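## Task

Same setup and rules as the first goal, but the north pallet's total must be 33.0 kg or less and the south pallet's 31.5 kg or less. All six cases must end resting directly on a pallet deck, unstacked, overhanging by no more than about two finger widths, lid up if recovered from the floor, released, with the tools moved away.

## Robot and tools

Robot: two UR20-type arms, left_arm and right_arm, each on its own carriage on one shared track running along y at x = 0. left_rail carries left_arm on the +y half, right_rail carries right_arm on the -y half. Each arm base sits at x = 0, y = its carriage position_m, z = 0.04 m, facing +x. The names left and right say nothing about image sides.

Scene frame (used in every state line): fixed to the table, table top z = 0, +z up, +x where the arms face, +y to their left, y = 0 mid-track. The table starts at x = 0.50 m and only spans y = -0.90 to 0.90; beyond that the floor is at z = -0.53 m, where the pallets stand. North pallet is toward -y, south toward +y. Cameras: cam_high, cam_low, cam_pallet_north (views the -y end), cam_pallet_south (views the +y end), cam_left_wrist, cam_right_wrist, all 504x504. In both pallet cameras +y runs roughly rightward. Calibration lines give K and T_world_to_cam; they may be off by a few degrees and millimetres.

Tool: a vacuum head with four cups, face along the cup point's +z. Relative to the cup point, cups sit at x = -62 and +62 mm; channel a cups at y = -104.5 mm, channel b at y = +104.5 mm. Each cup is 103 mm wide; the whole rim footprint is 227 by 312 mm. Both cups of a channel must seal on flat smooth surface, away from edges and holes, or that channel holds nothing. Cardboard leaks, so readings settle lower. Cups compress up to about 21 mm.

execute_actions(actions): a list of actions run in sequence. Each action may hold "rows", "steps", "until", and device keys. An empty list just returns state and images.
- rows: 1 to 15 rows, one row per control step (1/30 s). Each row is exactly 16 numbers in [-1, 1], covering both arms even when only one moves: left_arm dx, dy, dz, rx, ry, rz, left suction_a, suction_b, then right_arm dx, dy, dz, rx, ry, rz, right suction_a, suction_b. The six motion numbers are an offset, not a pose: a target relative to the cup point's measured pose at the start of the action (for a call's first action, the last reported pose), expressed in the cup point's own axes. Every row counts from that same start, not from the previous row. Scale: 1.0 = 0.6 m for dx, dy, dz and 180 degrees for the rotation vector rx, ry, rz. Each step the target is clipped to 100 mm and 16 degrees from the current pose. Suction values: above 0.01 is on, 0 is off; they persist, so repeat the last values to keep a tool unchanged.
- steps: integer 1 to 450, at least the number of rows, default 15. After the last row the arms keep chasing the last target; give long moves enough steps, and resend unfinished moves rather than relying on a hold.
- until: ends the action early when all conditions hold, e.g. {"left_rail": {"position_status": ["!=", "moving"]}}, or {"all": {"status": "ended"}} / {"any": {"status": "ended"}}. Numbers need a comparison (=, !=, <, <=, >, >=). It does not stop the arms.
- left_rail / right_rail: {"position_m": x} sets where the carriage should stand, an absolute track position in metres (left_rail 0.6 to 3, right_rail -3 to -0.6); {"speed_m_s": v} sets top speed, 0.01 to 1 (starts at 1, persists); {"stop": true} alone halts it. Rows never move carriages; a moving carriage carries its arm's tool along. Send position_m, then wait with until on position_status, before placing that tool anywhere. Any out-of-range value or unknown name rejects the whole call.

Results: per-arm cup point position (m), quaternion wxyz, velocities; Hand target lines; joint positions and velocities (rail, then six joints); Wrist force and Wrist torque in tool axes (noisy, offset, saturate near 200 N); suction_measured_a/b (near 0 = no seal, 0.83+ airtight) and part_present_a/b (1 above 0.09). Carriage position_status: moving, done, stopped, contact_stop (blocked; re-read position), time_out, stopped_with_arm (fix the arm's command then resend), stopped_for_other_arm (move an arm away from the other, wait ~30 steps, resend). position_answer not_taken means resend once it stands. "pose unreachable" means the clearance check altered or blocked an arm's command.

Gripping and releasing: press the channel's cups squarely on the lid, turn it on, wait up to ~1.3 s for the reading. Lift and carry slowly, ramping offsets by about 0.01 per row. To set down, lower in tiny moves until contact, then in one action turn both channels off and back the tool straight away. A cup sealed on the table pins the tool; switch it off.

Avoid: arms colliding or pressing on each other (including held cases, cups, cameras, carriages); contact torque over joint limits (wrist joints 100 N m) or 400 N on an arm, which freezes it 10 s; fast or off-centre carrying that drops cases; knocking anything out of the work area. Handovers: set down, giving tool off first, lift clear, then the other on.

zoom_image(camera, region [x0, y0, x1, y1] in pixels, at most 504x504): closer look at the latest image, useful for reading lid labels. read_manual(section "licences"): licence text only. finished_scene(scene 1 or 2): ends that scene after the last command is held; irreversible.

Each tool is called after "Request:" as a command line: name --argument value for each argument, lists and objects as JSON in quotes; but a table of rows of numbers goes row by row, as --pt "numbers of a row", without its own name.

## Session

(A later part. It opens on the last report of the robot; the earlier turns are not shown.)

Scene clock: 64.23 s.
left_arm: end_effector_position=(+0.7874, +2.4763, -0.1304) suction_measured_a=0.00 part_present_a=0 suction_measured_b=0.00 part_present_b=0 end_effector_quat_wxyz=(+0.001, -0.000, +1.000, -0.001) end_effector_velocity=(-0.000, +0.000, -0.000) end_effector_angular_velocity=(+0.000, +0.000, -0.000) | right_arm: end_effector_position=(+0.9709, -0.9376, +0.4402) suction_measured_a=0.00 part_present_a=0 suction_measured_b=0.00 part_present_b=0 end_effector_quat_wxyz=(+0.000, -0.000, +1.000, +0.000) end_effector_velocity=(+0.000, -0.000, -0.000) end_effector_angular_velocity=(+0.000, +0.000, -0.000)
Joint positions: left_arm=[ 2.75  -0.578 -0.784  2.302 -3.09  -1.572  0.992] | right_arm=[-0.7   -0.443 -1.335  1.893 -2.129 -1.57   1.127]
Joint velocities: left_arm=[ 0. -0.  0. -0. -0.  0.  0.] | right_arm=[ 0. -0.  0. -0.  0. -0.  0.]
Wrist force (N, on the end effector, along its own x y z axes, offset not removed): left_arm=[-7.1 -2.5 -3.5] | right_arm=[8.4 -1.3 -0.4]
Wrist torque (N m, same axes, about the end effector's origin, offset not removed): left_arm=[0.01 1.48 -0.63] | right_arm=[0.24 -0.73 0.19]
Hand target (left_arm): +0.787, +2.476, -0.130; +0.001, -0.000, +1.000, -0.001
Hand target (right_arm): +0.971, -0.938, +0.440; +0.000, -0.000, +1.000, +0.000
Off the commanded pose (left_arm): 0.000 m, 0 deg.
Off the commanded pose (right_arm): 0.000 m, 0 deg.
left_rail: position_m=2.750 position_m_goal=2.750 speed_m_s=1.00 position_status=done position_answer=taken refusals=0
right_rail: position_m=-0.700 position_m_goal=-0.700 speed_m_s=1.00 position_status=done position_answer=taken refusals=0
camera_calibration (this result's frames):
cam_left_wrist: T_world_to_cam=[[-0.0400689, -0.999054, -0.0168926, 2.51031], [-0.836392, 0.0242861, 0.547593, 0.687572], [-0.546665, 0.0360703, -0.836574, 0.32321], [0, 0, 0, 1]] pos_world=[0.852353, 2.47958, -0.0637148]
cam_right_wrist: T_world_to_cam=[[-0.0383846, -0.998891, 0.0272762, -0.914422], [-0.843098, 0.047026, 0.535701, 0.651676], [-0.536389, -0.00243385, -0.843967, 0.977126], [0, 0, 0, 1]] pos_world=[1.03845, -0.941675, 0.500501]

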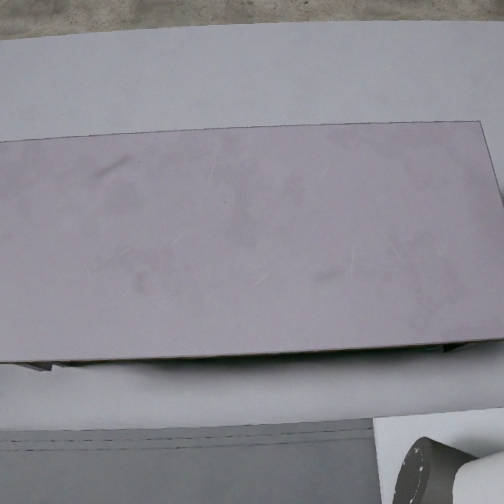

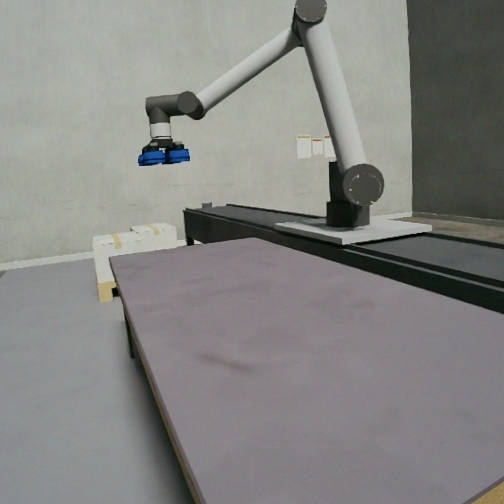

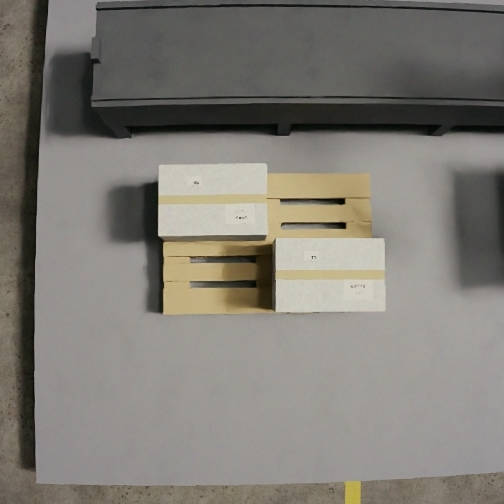

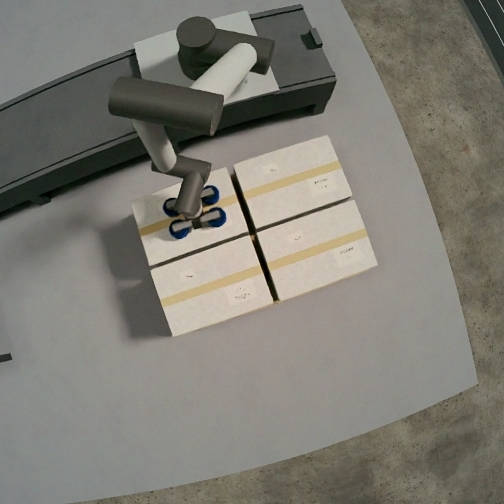

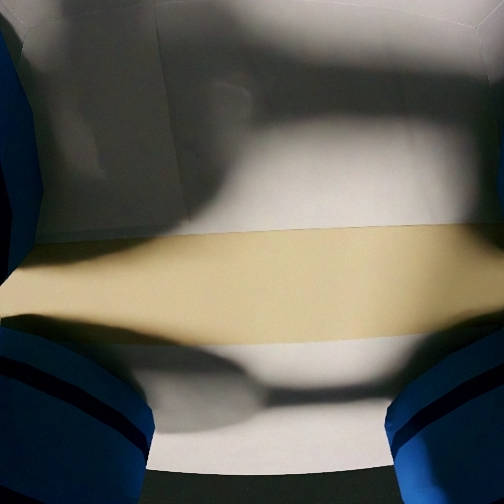

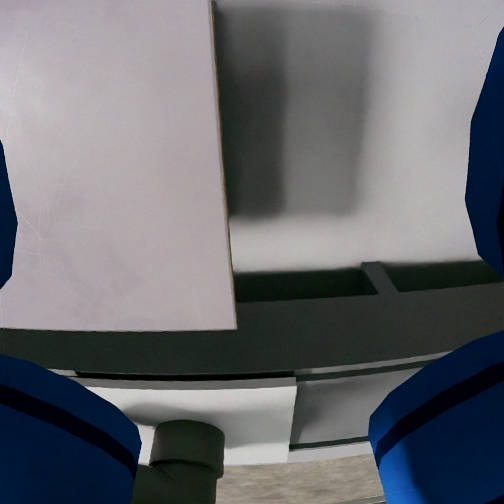

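Request:
execute_actions --actions '[{"rows":[[0,0,0.008,0,0,0,1,1,0,0,0,0,0,0,0,0],[0,0,0.016,0,0,0,1,1,0,0,0,0,0,0,0,0],[0,0,0.024,0,0,0,1,1,0,0,0,0,0,0,0,0],[0,0,0.032,0,0,0,1,1,0,0,0,0,0,0,0,0]],"steps":45}]'

Scene clock: 68.70 s.
left_arm: end_effector_position=(+0.7874, +2.4763, -0.1496) suction_measured_a=0.95 part_present_a=1 suction_measured_b=0.95 part_present_b=1 end_effector_quat_wxyz=(+0.001, -0.000, +1.000, -0.001) end_effector_velocity=(-0.000, +0.000, -0.000) end_effector_angular_velocity=(+0.000, +0.000, +0.000) | right_arm: end_effector_position=(+0.9709, -0.9376, +0.4402) suction_measured_a=0.00 part_present_a=0 suction_measured_b=0.00 part_present_b=0 end_effector_quat_wxyz=(+0.000, -0.000, +1.000, +0.000) end_effector_velocity=(-0.000, -0.000, -0.000) end_effector_angular_velocity=(+0.000, +0.000, +0.000)
Joint positions: left_arm=[ 2.75  -0.578 -0.755  2.296 -3.114 -1.572  0.992] | right_arm=[-0.7   -0.443 -1.335  1.893 -2.129 -1.57   1.127]
Joint velocities: left_arm=[ 0.  0.  0. -0.  0. -0. -0.] | right_arm=[ 0. -0.  0.  0.  0.  0. -0.]
Wrist force (N, on the end effector, along its own x y z axes, offset not removed): left_arm=[-6.1 -0.5 -63.9] | right_arm=[0.9 4.0 0.4]
Wrist torque (N m, same axes, about the end effector's origin, offset not removed): left_arm=[-5.55 1.59 -0.38] | right_arm=[1.00 0.22 0.13]
Hand target (left_arm): +0.787, +2.476, -0.150; +0.001, -0.000, +1.000, -0.001
Hand target (right_arm): +0.971, -0.938, +0.440; +0.000, -0.000, +1.000, +0.000
Off the commanded pose (left_arm): 0.000 m, 0 deg.
Off the commanded pose (right_arm): 0.000 m, 0 deg.
left_rail: position_m=2.750 position_m_goal=2.750 speed_m_s=1.00 position_status=done position_answer=taken refusals=0
right_rail: position_m=-0.700 position_m_goal=-0.700 speed_m_s=1.00 position_status=done position_answer=taken refusals=0
camera_calibration (this result's frames):
cam_left_wrist: T_world_to_cam=[[-0.0401571, -0.999051, -0.0168891, 2.51], [-0.836394, 0.024362, 0.547587, 0.697893], [-0.546656, 0.0361154, -0.836578, 0.307043], [0, 0, 0, 1]] pos_world=[0.852355, 2.47953, -0.0829005]
cam_right_wrist: T_world_to_cam=[[-0.0383847, -0.998891, 0.0272761, -0.914422], [-0.843098, 0.047026, 0.5357, 0.651676], [-0.536389, -0.00243372, -0.843967, 0.977126], [0, 0, 0, 1]] pos_world=[1.03845, -0.941675, 0.500501]

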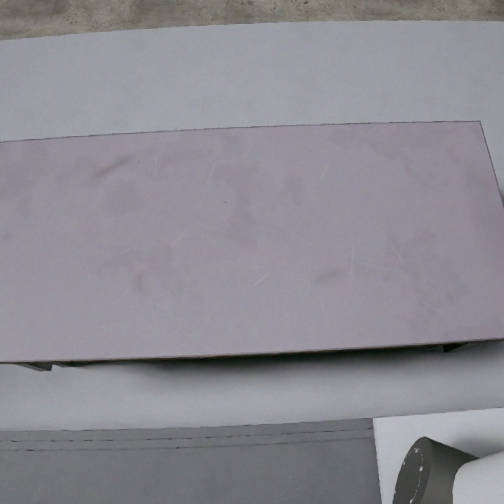

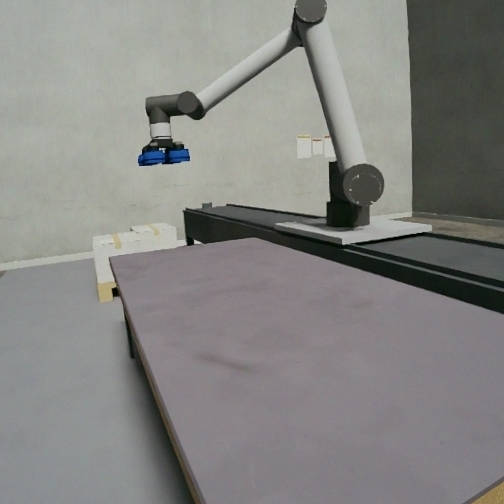

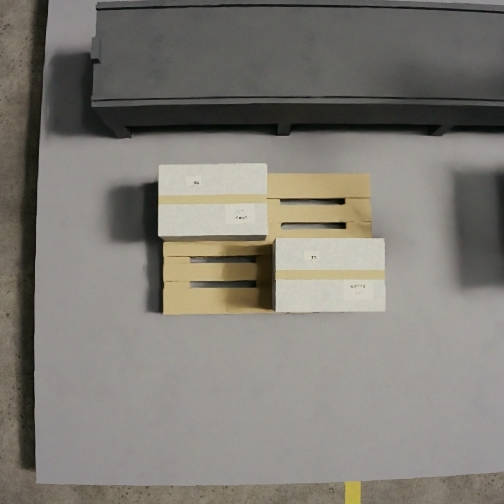

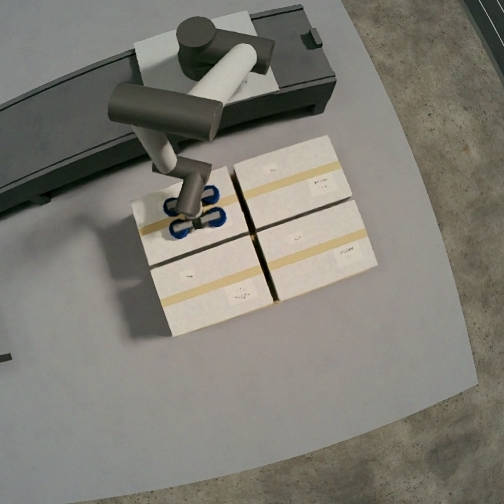

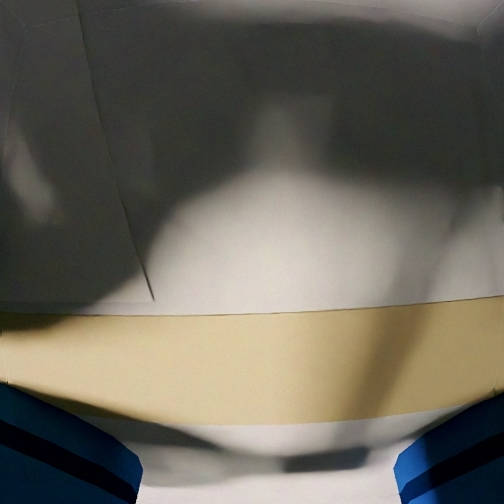

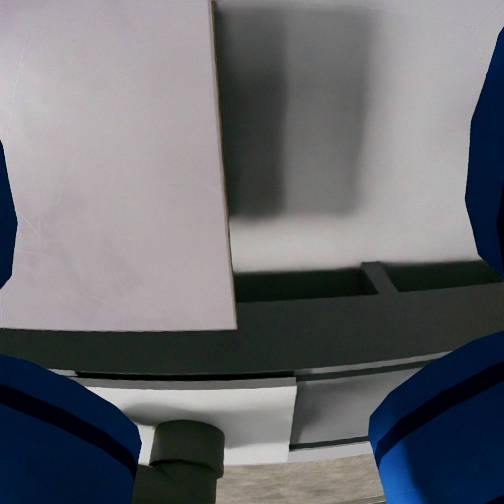

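Request:
execute_actions --actions '[{"rows":[[0,0,-0.1,0,0,0,1,1,0,0,0,0,0,0,0,0],[0,0,-0.25,0,0,0,1,1,0,0,0,0,0,0,0,0],[0,0,-0.45,0,0,0,1,1,0,0,0,0,0,0,0,0],[0,0,-0.7,0,0,0,1,1,0,0,0,0,0,0,0,0],[0,0,-1,0,0,0,1,1,0,0,0,0,0,0,0,0]],"steps":60},{"left_rail":{"position_m":0.6,"speed_m_s":0.7},"steps":200,"until":{"left_rail":{"position_status":["!=","moving"]}}}]'

Scene clock: 97.40 s.
left_arm: end_effector_position=(+0.7872, +0.3264, +0.4501) suction_measured_a=0.95 part_present_a=1 suction_measured_b=0.95 part_present_b=1 end_effector_quat_wxyz=(+0.001, -0.000, +1.000, -0.001) end_effector_velocity=(-0.000, +0.000, -0.000) end_effector_angular_velocity=(+0.001, +0.001, +0.000) | right_arm: end_effector_position=(+0.9709, -0.9376, +0.4402) suction_measured_a=0.00 part_present_a=0 suction_measured_b=0.00 part_present_b=0 end_effector_quat_wxyz=(+0.000, -0.000, +1.000, +0.000) end_effector_velocity=(-0.000, +0.000, +0.000) end_effector_angular_velocity=(-0.000, -0.000, -0.000)
Joint positions: left_arm=[ 0.6   -0.578 -1.525  2.105 -2.153 -1.572  0.992] | right_arm=[-0.7   -0.443 -1.335  1.893 -2.129 -1.57   1.127]
Joint velocities: left_arm=[ 0.    -0.     0.     0.     0.001  0.    -0.   ] | right_arm=[ 0.  0. -0.  0.  0. -0.  0.]
Wrist force (N, on the end effector, along its own x y z axes, offset not removed): left_arm=[-2.7 -3.9 -63.2] | right_arm=[-0.1 0.0 0.2]
Wrist torque (N m, same axes, about the end effector's origin, offset not removed): left_arm=[-5.88 1.03 -0.47] | right_arm=[0.46 0.30 0.16]
Hand target (left_arm): +0.787, +0.326, +0.450; +0.001, -0.000, +1.000, -0.001
Hand target (right_arm): +0.971, -0.938, +0.440; +0.000, -0.000, +1.000, +0.000
Off the commanded pose (left_arm): 0.001 m, 0 deg.
Off the commanded pose (right_arm): 0.000 m, 0 deg.
left_rail: position_m=0.600 position_m_goal=0.600 speed_m_s=0.70 position_status=done position_answer=taken refusals=0
right_rail: position_m=-0.700 position_m_goal=-0.700 speed_m_s=1.00 position_status=done position_answer=taken refusals=0
camera_calibration (this result's frames):
cam_left_wrist: T_world_to_cam=[[-0.040216, -0.999048, -0.0168951, 0.37234], [-0.836359, 0.0244058, 0.547639, 0.421576], [-0.546705, 0.0361542, -0.836544, 0.88626], [0, 0, 0, 1]] pos_world=[0.852086, 0.329655, 0.516815]
cam_right_wrist: T_world_to_cam=[[-0.0383845, -0.998891, 0.0272761, -0.914422], [-0.843098, 0.0470259, 0.535701, 0.651676], [-0.536389, -0.00243376, -0.843967, 0.977126], [0, 0, 0, 1]] pos_world=[1.03845, -0.941675, 0.500501]

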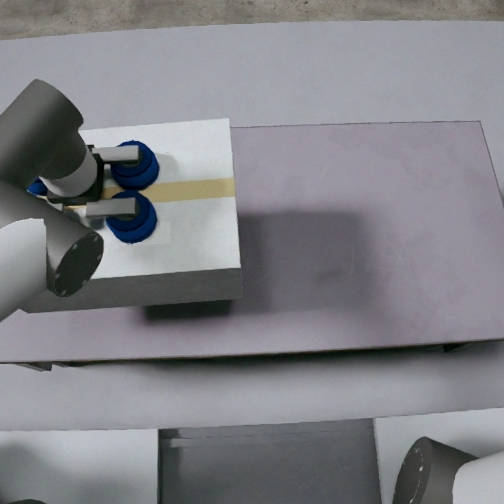

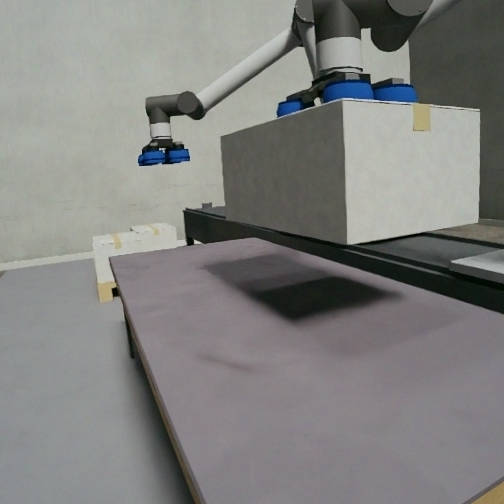

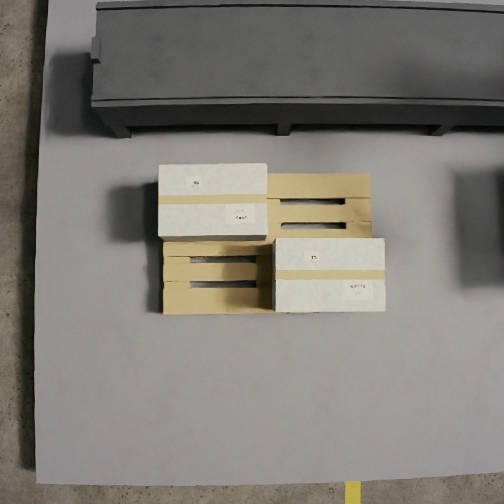

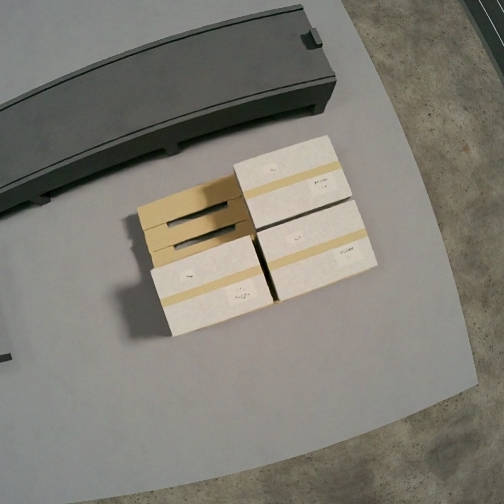

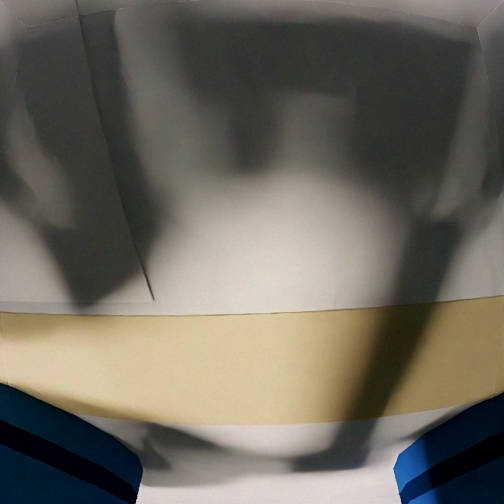

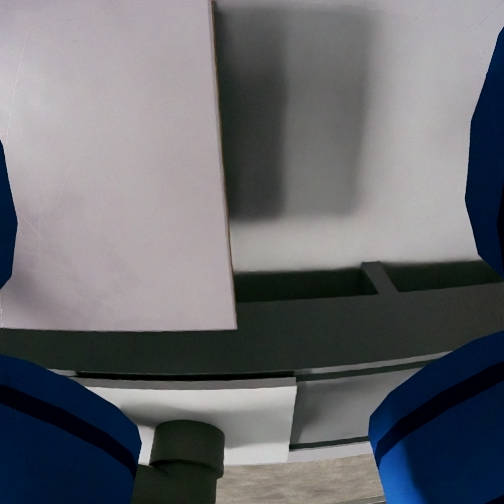

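Move to y≈0 and lower to z≈0.27.

Request:
execute_actions --actions '[{"rows":[[0,-0.1,0.05,0,0,0,1,1,0,0,0,0,0,0,0,0],[0,-0.25,0.1,0,0,0,1,1,0,0,0,0,0,0,0,0],[0,-0.4,0.2,0,0,0,1,1,0,0,0,0,0,0,0,0],[0,-0.5,0.3,0,0,0,1,1,0,0,0,0,0,0,0,0]],"steps":50}]'

Scene clock: 103.40 s.
left_arm: end_effector_position=(+0.7874, +0.0266, +0.2703) suction_measured_a=0.95 part_present_a=1 suction_measured_b=0.95 part_present_b=1 end_effector_quat_wxyz=(+0.000, -0.000, +1.000, -0.001) end_effector_velocity=(+0.000, -0.000, -0.000) end_effector_angular_velocity=(+0.000, +0.000, -0.000) | right_arm: end_effector_position=(+0.9709, -0.9376, +0.4402) suction_measured_a=0.00 part_present_a=0 suction_measured_b=0.00 part_present_b=0 end_effector_quat_wxyz=(+0.000, -0.000, +1.000, +0.000) end_effector_velocity=(-0.000, +0.000, +0.000) end_effector_angular_velocity=(-0.000, -0.000, +0.000)
Joint positions: left_arm=[ 0.6   -0.837 -1.225  2.037 -2.385 -1.572  0.733] | right_arm=[-0.7   -0.443 -1.335  1.893 -2.129 -1.57   1.127]
Joint velocities: left_arm=[ 0.    -0.     0.001 -0.    -0.     0.    -0.   ] | right_arm=[ 0. -0. -0.  0.  0. -0. -0.]
Wrist force (N, on the end effector, along its own x y z axes, offset not removed): left_arm=[-4.8 3.2 -57.3] | right_arm=[-3.5 0.9 1.0]
Wrist torque (N m, same axes, about the end effector's origin, offset not removed): left_arm=[-5.14 1.35 -0.40] | right_arm=[0.68 0.78 0.18]
Hand target (left_arm): +0.787, +0.026, +0.270; +0.000, -0.000, +1.000, -0.001
Hand target (right_arm): +0.971, -0.938, +0.440; +0.000, -0.000, +1.000, +0.000
Off the commanded pose (left_arm): 0.000 m, 0 deg.
Off the commanded pose (right_arm): 0.000 m, 0 deg.
left_rail: position_m=0.600 position_m_goal=0.600 speed_m_s=0.70 position_status=done position_answer=taken refusals=0
right_rail: position_m=-0.700 position_m_goal=-0.700 speed_m_s=1.00 position_status=done position_answer=taken refusals=0
camera_calibration (this result's frames):
cam_left_wrist: T_world_to_cam=[[-0.0402155, -0.999053, -0.016623, 0.069698], [-0.836102, 0.0245377, 0.548025, 0.52726], [-0.547098, 0.0359376, -0.836297, 0.747095], [0, 0, 0, 1]] pos_world=[0.85238, 0.0298454, 0.337]
cam_right_wrist: T_world_to_cam=[[-0.0383845, -0.998891, 0.0272761, -0.914422], [-0.843098, 0.0470259, 0.5357, 0.651676], [-0.536389, -0.00243383, -0.843967, 0.977126], [0, 0, 0, 1]] pos_world=[1.03845, -0.941675, 0.500501]

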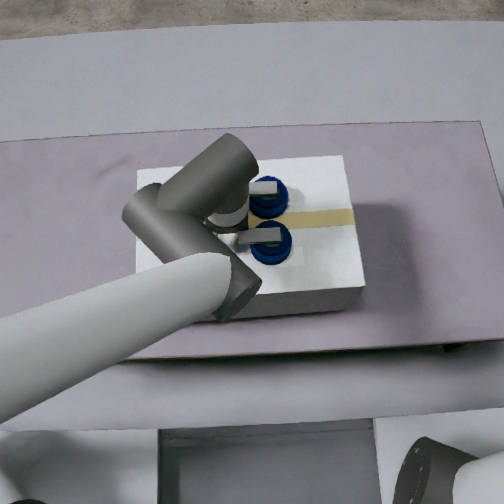

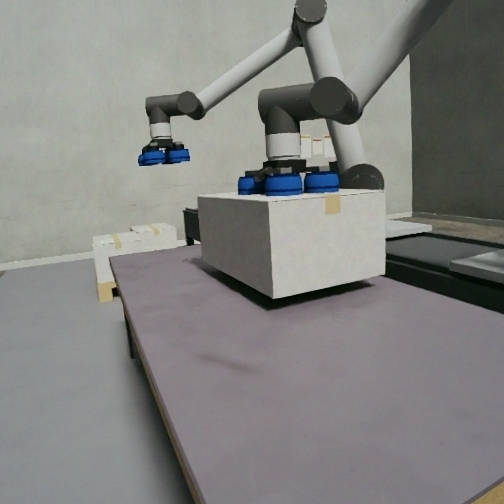

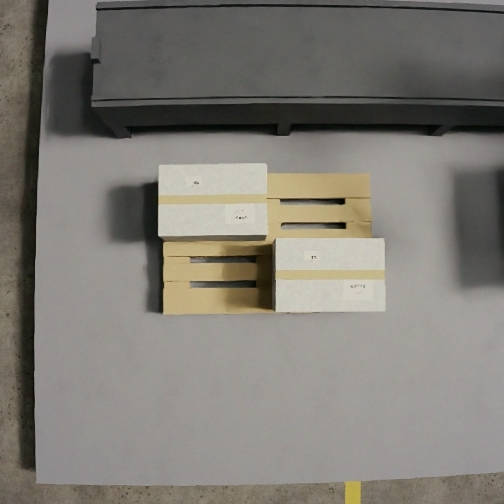

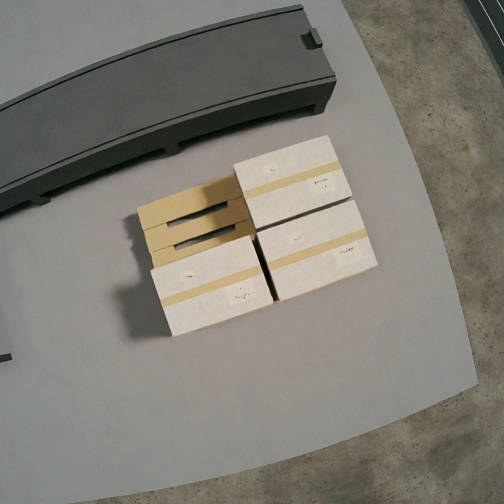

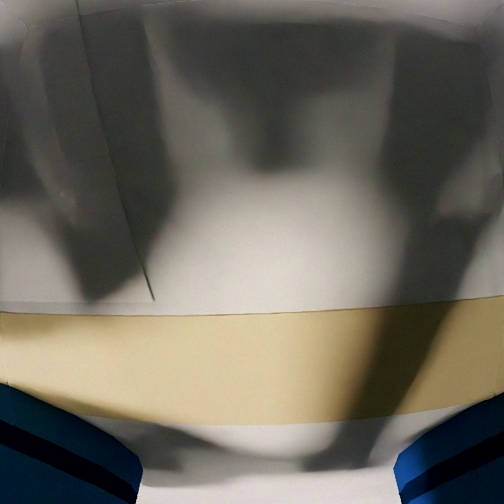

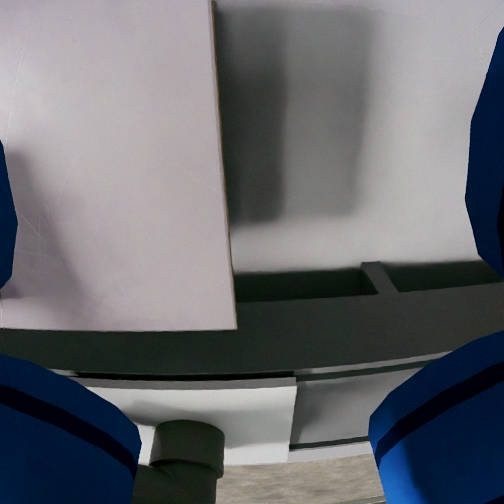

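Request:
execute_actions --actions '[{"rows":[[0,0,0.02,0,0,0,1,1,0,0,0,0,0,0,0,0]],"steps":20}]'

Scene clock: 106.43 s.
left_arm: end_effector_position=(+0.7874, +0.0266, +0.2585) suction_measured_a=0.95 part_present_a=1 suction_measured_b=0.95 part_present_b=1 end_effector_quat_wxyz=(+0.000, -0.000, +1.000, -0.001) end_effector_velocity=(-0.000, +0.000, -0.001) end_effector_angular_velocity=(+0.000, +0.000, -0.000) | right_arm: end_effector_position=(+0.9709, -0.9376, +0.4402) suction_measured_a=0.00 part_present_a=0 suction_measured_b=0.00 part_present_b=0 end_effector_quat_wxyz=(+0.000, -0.000, +1.000, +0.000) end_effector_velocity=(+0.000, -0.000, -0.000) end_effector_angular_velocity=(+0.000, +0.000, -0.000)
Joint positions: left_arm=[ 0.6   -0.837 -1.214  2.043 -2.402 -1.572  0.733] | right_arm=[-0.7   -0.443 -1.335  1.893 -2.129 -1.57   1.127]
Joint velocities: left_arm=[ 0.     0.     0.001  0.001 -0.001 -0.     0.   ] | right_arm=[ 0. -0.  0. -0.  0. -0.  0.]
Wrist force (N, on the end effector, along its own x y z axes, offset not removed): left_arm=[0.8 2.8 -60.7] | right_arm=[2.5 0.3 -1.1]
Wrist torque (N m, same axes, about the end effector's origin, offset not removed): left_arm=[-5.23 0.54 -0.40] | right_arm=[0.37 0.01 0.12]
Hand target (left_arm): +0.787, +0.026, +0.258; +0.000, -0.000, +1.000, -0.001
Hand target (right_arm): +0.971, -0.938, +0.440; +0.000, -0.000, +1.000, +0.000
Off the commanded pose (left_arm): 0.000 m, 0 deg.
Off the commanded pose (right_arm): 0.000 m, 0 deg.
left_rail: position_m=0.600 position_m_goal=0.600 speed_m_s=0.70 position_status=done position_answer=taken refusals=0
right_rail: position_m=-0.700 position_m_goal=-0.700 speed_m_s=1.00 position_status=done position_answer=taken refusals=0
camera_calibration (this result's frames):
cam_left_wrist: T_world_to_cam=[[-0.0402121, -0.999053, -0.0166258, 0.0694607], [-0.836118, 0.0245344, 0.548, 0.533786], [-0.547073, 0.0359374, -0.836313, 0.737158], [0, 0, 0, 1]] pos_world=[0.852381, 0.0298073, 0.325135]
cam_right_wrist: T_world_to_cam=[[-0.0383846, -0.998891, 0.0272762, -0.914422], [-0.843098, 0.047026, 0.535701, 0.651676], [-0.536389, -0.00243388, -0.843967, 0.977126], [0, 0, 0, 1]] pos_world=[1.03845, -0.941675, 0.500501]

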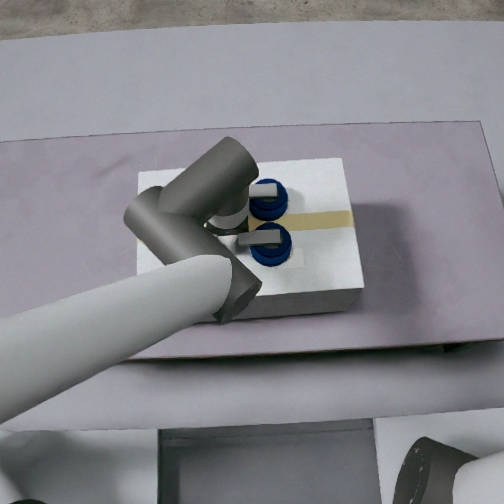

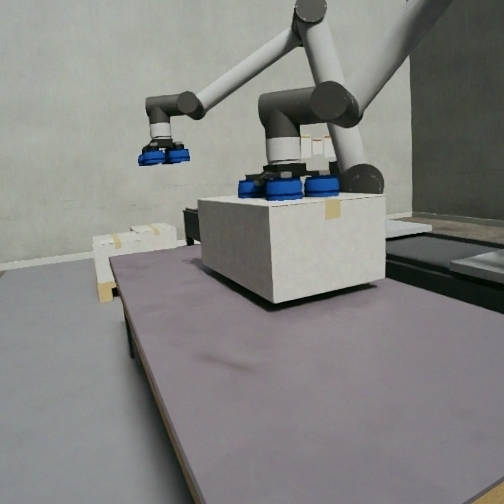

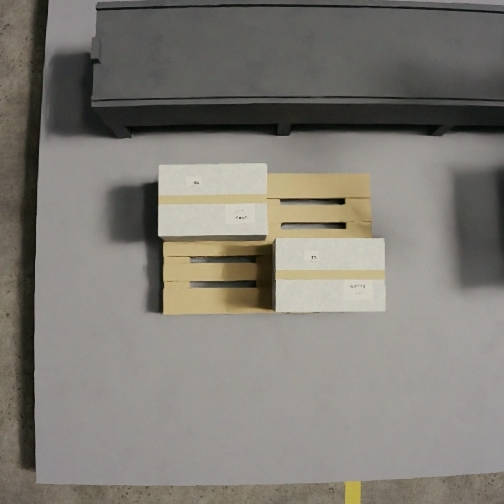

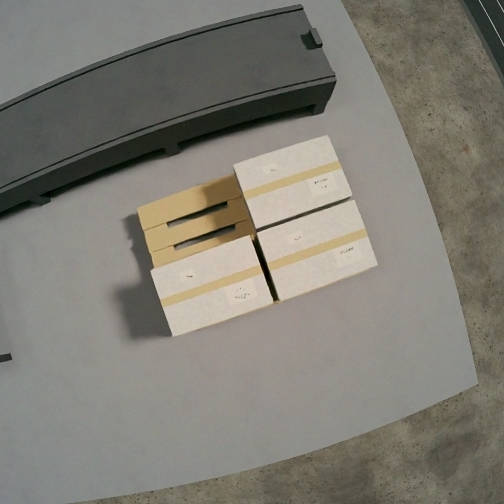

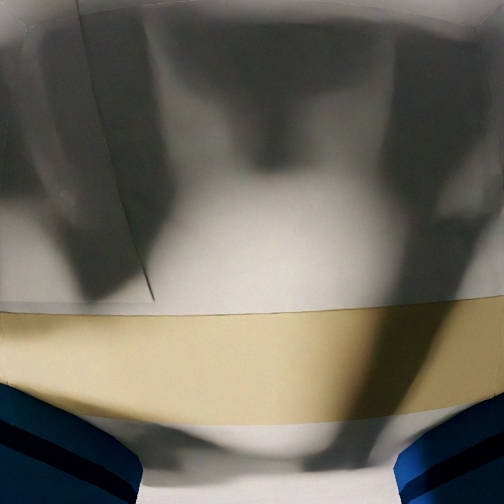

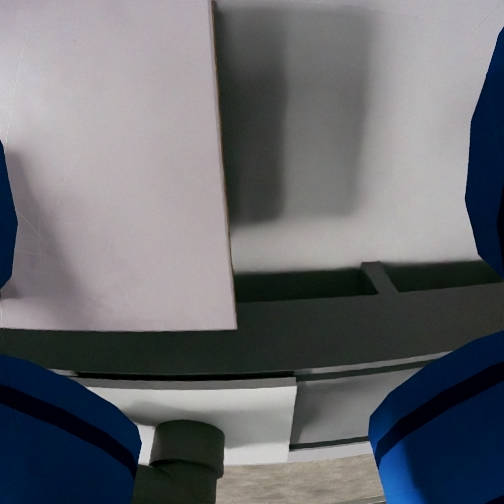

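Request:
execute_actions --actions '[{"rows":[[0,0,0.015,0,0,0,1,1,0,0,0,0,0,0,0,0]],"steps":20}]'

Scene clock: 109.37 s.
left_arm: end_effector_position=(+0.7874, +0.0266, +0.2495) suction_measured_a=0.95 part_present_a=1 suction_measured_b=0.95 part_present_b=1 end_effector_quat_wxyz=(+0.000, -0.000, +1.000, -0.001) end_effector_velocity=(+0.000, -0.000, -0.001) end_effector_angular_velocity=(-0.000, -0.000, -0.000) | right_arm: end_effector_position=(+0.9709, -0.9376, +0.4402) suction_measured_a=0.00 part_present_a=0 suction_measured_b=0.00 part_present_b=0 end_effector_quat_wxyz=(+0.000, -0.000, +1.000, +0.000) end_effector_velocity=(+0.000, -0.000, -0.000) end_effector_angular_velocity=(+0.000, +0.000, -0.000)
Joint positions: left_arm=[ 0.6   -0.837 -1.205  2.047 -2.415 -1.572  0.733] | right_arm=[-0.7   -0.443 -1.335  1.893 -2.129 -1.57   1.127]
Joint velocities: left_arm=[ 0.    -0.     0.001  0.    -0.001  0.     0.   ] | right_arm=[ 0. -0.  0. -0.  0.  0. -0.]
Wrist force (N, on the end effector, along its own x y z axes, offset not removed): left_arm=[-6.9 2.0 -60.6] | right_arm=[-2.1 3.6 0.4]
Wrist torque (N m, same axes, about the end effector's origin, offset not removed): left_arm=[-5.25 1.76 -0.32] | right_arm=[0.73 0.61 0.14]
Hand target (left_arm): +0.787, +0.026, +0.249; +0.000, -0.000, +1.000, -0.001
Hand target (right_arm): +0.971, -0.938, +0.440; +0.000, -0.000, +1.000, +0.000
Off the commanded pose (left_arm): 0.000 m, 0 deg.
Off the commanded pose (right_arm): 0.000 m, 0 deg.
left_rail: position_m=0.600 position_m_goal=0.600 speed_m_s=0.70 position_status=done position_answer=taken refusals=0
right_rail: position_m=-0.700 position_m_goal=-0.700 speed_m_s=1.00 position_status=done position_answer=taken refusals=0
camera_calibration (this result's frames):
cam_left_wrist: T_world_to_cam=[[-0.0402503, -0.999051, -0.0166212, 0.0693367], [-0.836113, 0.0245685, 0.548007, 0.538665], [-0.547079, 0.0359546, -0.836309, 0.729708], [0, 0, 0, 1]] pos_world=[0.852383, 0.0298004, 0.316221]
cam_right_wrist: T_world_to_cam=[[-0.0383845, -0.998891, 0.0272762, -0.914422], [-0.843098, 0.0470259, 0.5357, 0.651676], [-0.536389, -0.00243392, -0.843967, 0.977126], [0, 0, 0, 1]] pos_world=[1.03845, -0.941675, 0.500501]

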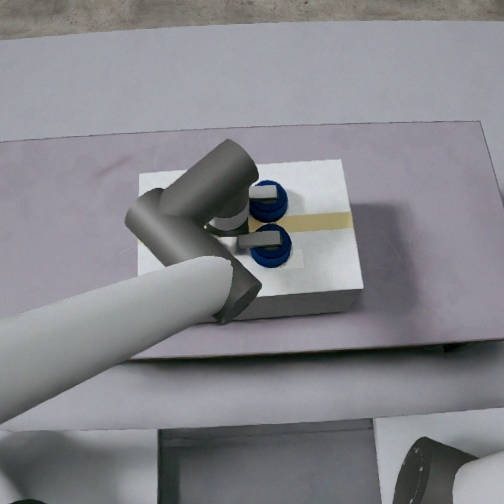

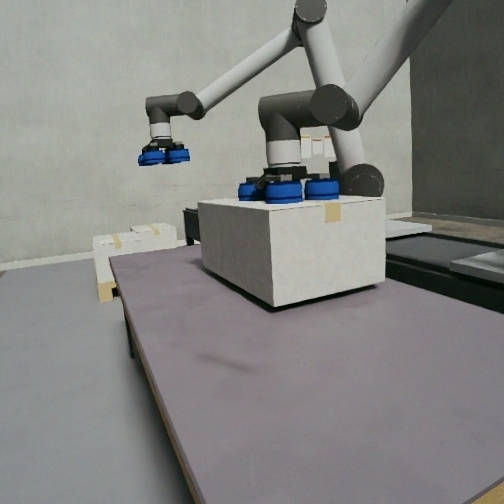

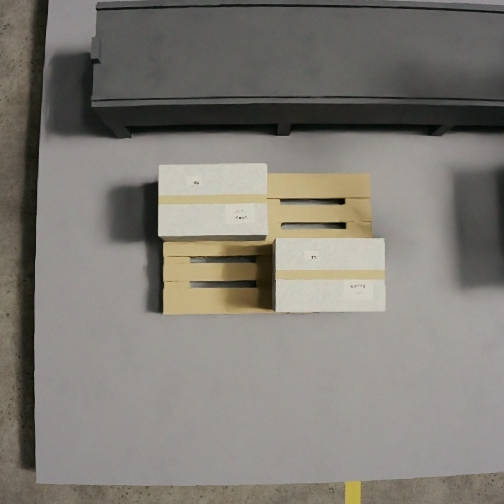

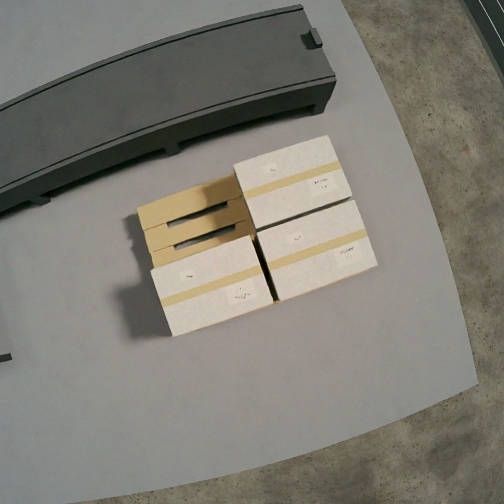

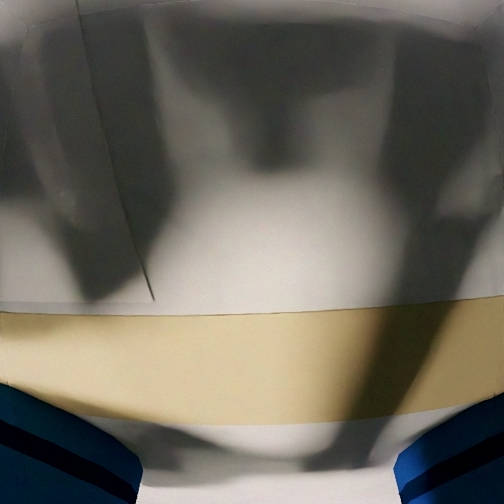

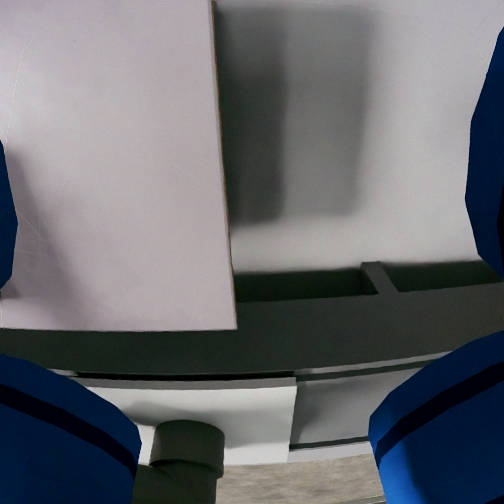

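Request:
execute_actions --actions '[{"rows":[[0,0,0.015,0,0,0,1,1,0,0,0,0,0,0,0,0]],"steps":20}]'

Scene clock: 112.43 s.
left_arm: end_effector_position=(+0.7874, +0.0266, +0.2406) suction_measured_a=0.95 part_present_a=1 suction_measured_b=0.95 part_present_b=1 end_effector_quat_wxyz=(+0.000, -0.000, +1.000, -0.001) end_effector_velocity=(+0.000, -0.000, -0.001) end_effector_angular_velocity=(-0.000, -0.000, -0.000) | right_arm: end_effector_position=(+0.9709, -0.9376, +0.4402) suction_measured_a=0.00 part_present_a=0 suction_measured_b=0.00 part_present_b=0 end_effector_quat_wxyz=(+0.000, -0.000, +1.000, +0.000) end_effector_velocity=(-0.000, -0.000, -0.000) end_effector_angular_velocity=(-0.000, +0.000, -0.000)
Joint positions: left_arm=[ 0.6   -0.837 -1.196  2.051 -2.428 -1.572  0.733] | right_arm=[-0.7   -0.443 -1.335  1.893 -2.129 -1.57   1.127]
Joint velocities: left_arm=[ 0.     0.     0.001  0.    -0.001 -0.     0.   ] | right_arm=[ 0. -0.  0. -0.  0. -0.  0.]
Wrist force (N, on the end effector, along its own x y z axes, offset not removed): left_arm=[-6.0 -0.5 -57.3] | right_arm=[1.3 0.7 1.7]
Wrist torque (N m, same axes, about the end effector's origin, offset not removed): left_arm=[-5.66 1.44 -0.59] | right_arm=[0.41 0.18 0.16]
Hand target (left_arm): +0.787, +0.026, +0.241; +0.000, -0.000, +1.000, -0.001
Hand target (right_arm): +0.971, -0.938, +0.440; +0.000, -0.000, +1.000, +0.000
Off the commanded pose (left_arm): 0.000 m, 0 deg.
Off the commanded pose (right_arm): 0.000 m, 0 deg.
left_rail: position_m=0.600 position_m_goal=0.600 speed_m_s=0.70 position_status=done position_answer=taken refusals=0
right_rail: position_m=-0.700 position_m_goal=-0.700 speed_m_s=1.00 position_status=done position_answer=taken refusals=0
camera_calibration (this result's frames):
cam_left_wrist: T_world_to_cam=[[-0.040205, -0.999053, -0.0166226, 0.0691502], [-0.836113, 0.0245298, 0.548008, 0.543552], [-0.547082, 0.0359311, -0.836308, 0.722258], [0, 0, 0, 1]] pos_world=[0.852386, 0.0298, 0.307308]
cam_right_wrist: T_world_to_cam=[[-0.0383845, -0.998891, 0.027276, -0.914422], [-0.843098, 0.0470258, 0.535701, 0.651676], [-0.536389, -0.00243374, -0.843967, 0.977126], [0, 0, 0, 1]] pos_world=[1.03845, -0.941675, 0.500501]

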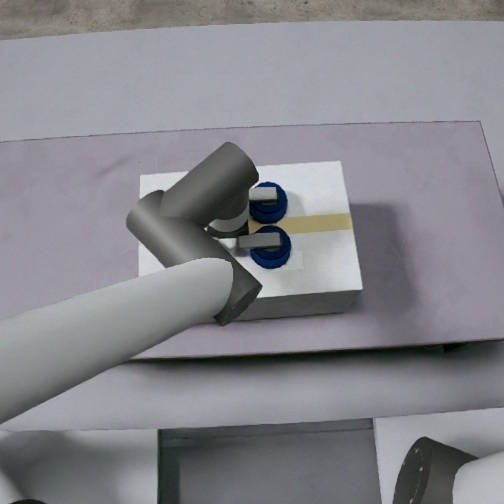

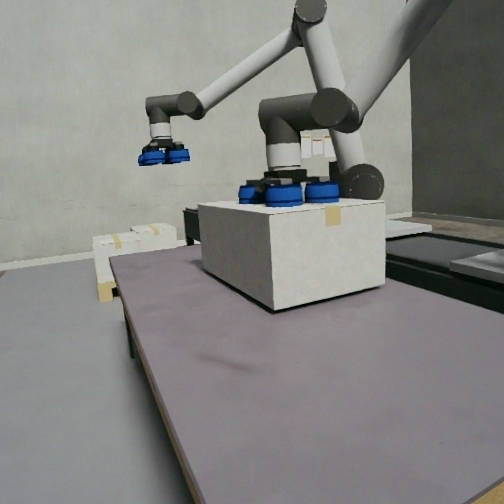

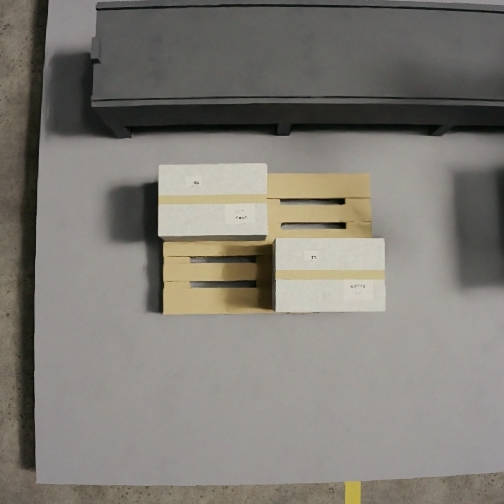

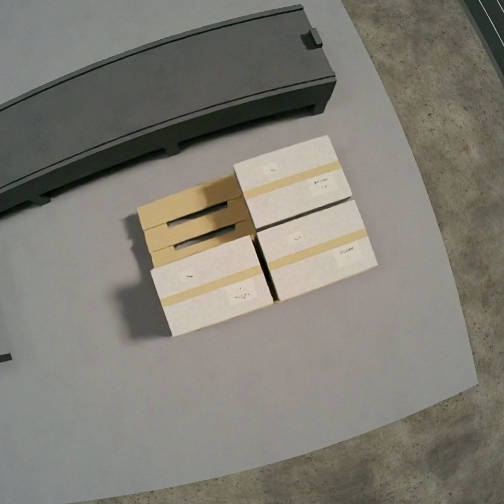

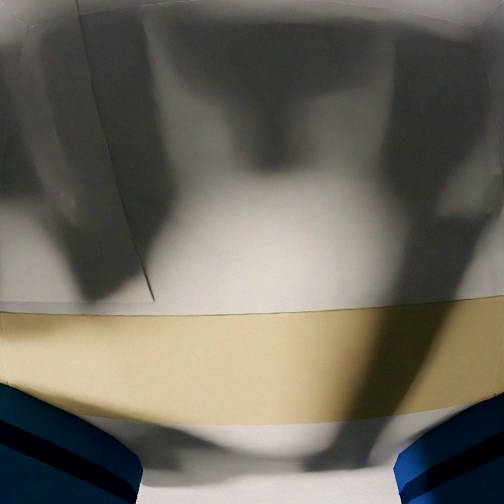

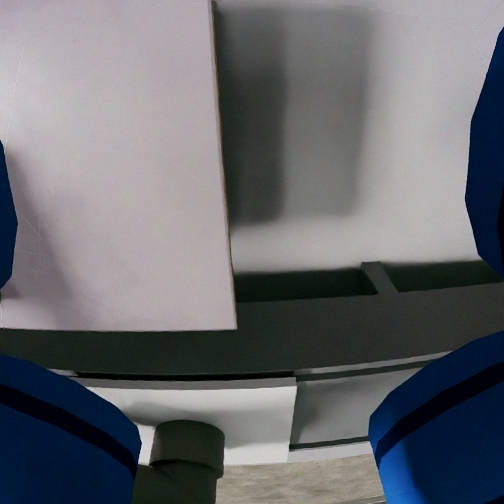

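Request:
execute_actions --actions '[{"rows":[[0,0,0.008,0,0,0,1,1,0,0,0,0,0,0,0,0]],"steps":20}]'

Scene clock: 115.10 s.
left_arm: end_effector_position=(+0.7874, +0.0266, +0.2359) suction_measured_a=0.95 part_present_a=1 suction_measured_b=0.95 part_present_b=1 end_effector_quat_wxyz=(+0.000, -0.000, +1.000, -0.001) end_effector_velocity=(+0.000, -0.000, -0.000) end_effector_angular_velocity=(-0.000, -0.000, +0.000) | right_arm: end_effector_position=(+0.9709, -0.9376, +0.4402) suction_measured_a=0.00 part_present_a=0 suction_measured_b=0.00 part_present_b=0 end_effector_quat_wxyz=(+0.000, -0.000, +1.000, +0.000) end_effector_velocity=(+0.000, -0.000, -0.000) end_effector_angular_velocity=(+0.000, +0.000, +0.000)
Joint positions: left_arm=[ 0.6   -0.837 -1.192  2.054 -2.435 -1.572  0.733] | right_arm=[-0.7   -0.443 -1.335  1.893 -2.129 -1.57   1.127]
Joint velocities: left_arm=[ 0. -0.  0.  0. -0.  0. -0.] | right_arm=[ 0. -0.  0. -0.  0. -0. -0.]
Wrist force (N, on the end effector, along its own x y z axes, offset not removed): left_arm=[2.7 -2.8 -72.1] | right_arm=[-0.1 -0.6 0.3]
Wrist torque (N m, same axes, about the end effector's origin, offset not removed): left_arm=[-6.00 0.38 -0.59] | right_arm=[0.37 0.38 0.17]
Hand target (left_arm): +0.787, +0.026, +0.236; +0.000, -0.000, +1.000, -0.001
Hand target (right_arm): +0.971, -0.938, +0.440; +0.000, -0.000, +1.000, +0.000
Off the commanded pose (left_arm): 0.000 m, 0 deg.
Off the commanded pose (right_arm): 0.000 m, 0 deg.
left_rail: position_m=0.600 position_m_goal=0.600 speed_m_s=0.70 position_status=done position_answer=taken refusals=0
right_rail: position_m=-0.700 position_m_goal=-0.700 speed_m_s=1.00 position_status=done position_answer=taken refusals=0
camera_calibration (this result's frames):
cam_left_wrist: T_world_to_cam=[[-0.0402509, -0.999051, -0.0166229, 0.0691054], [-0.836112, 0.0245681, 0.548009, 0.546157], [-0.54708, 0.0359564, -0.836307, 0.718282], [0, 0, 0, 1]] pos_world=[0.852388, 0.0297949, 0.302554]
cam_right_wrist: T_world_to_cam=[[-0.0383845, -0.998891, 0.0272763, -0.914422], [-0.843098, 0.047026, 0.5357, 0.651676], [-0.536389, -0.00243402, -0.843967, 0.977126], [0, 0, 0, 1]] pos_world=[1.03845, -0.941675, 0.500501]

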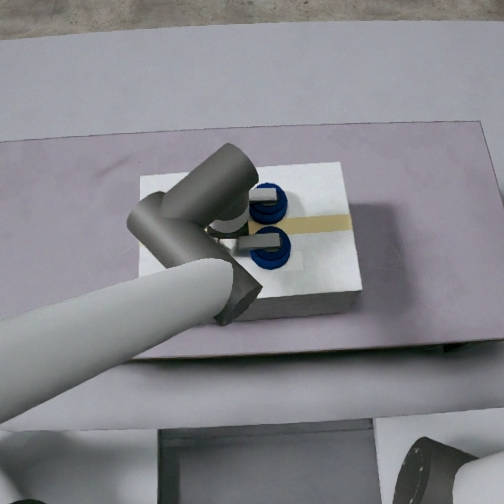

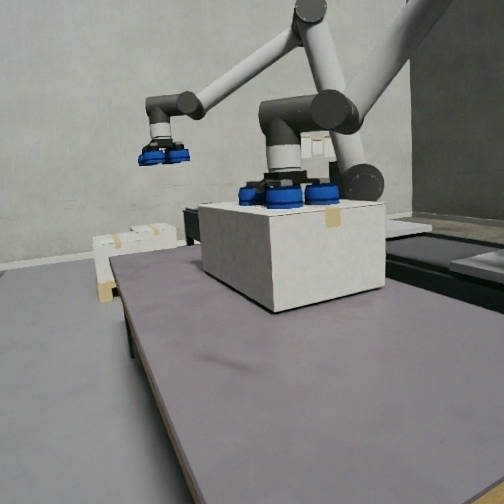

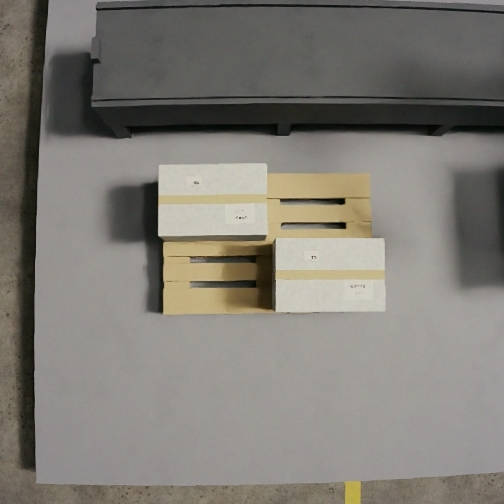

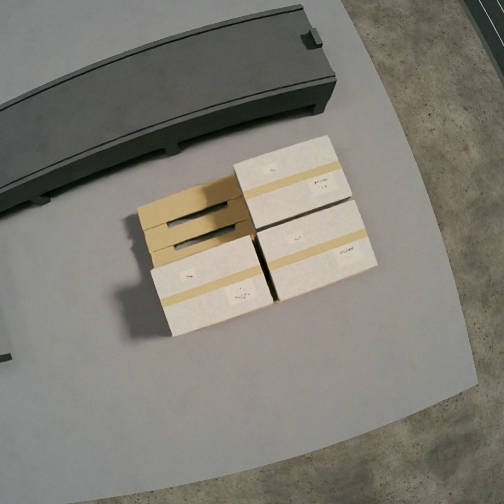

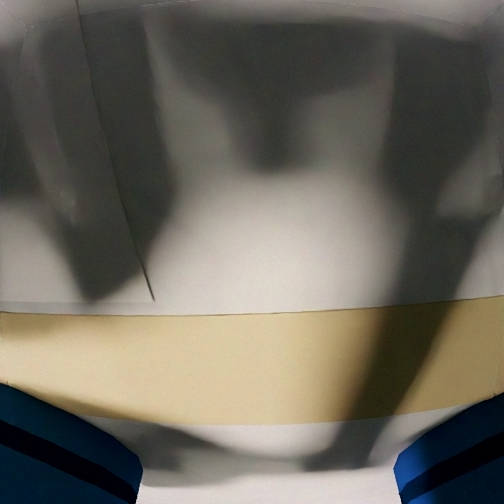

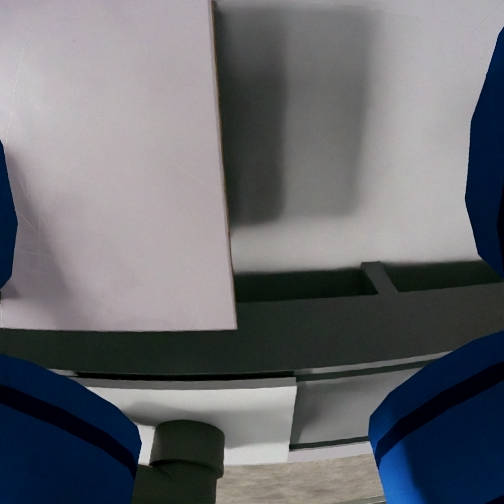

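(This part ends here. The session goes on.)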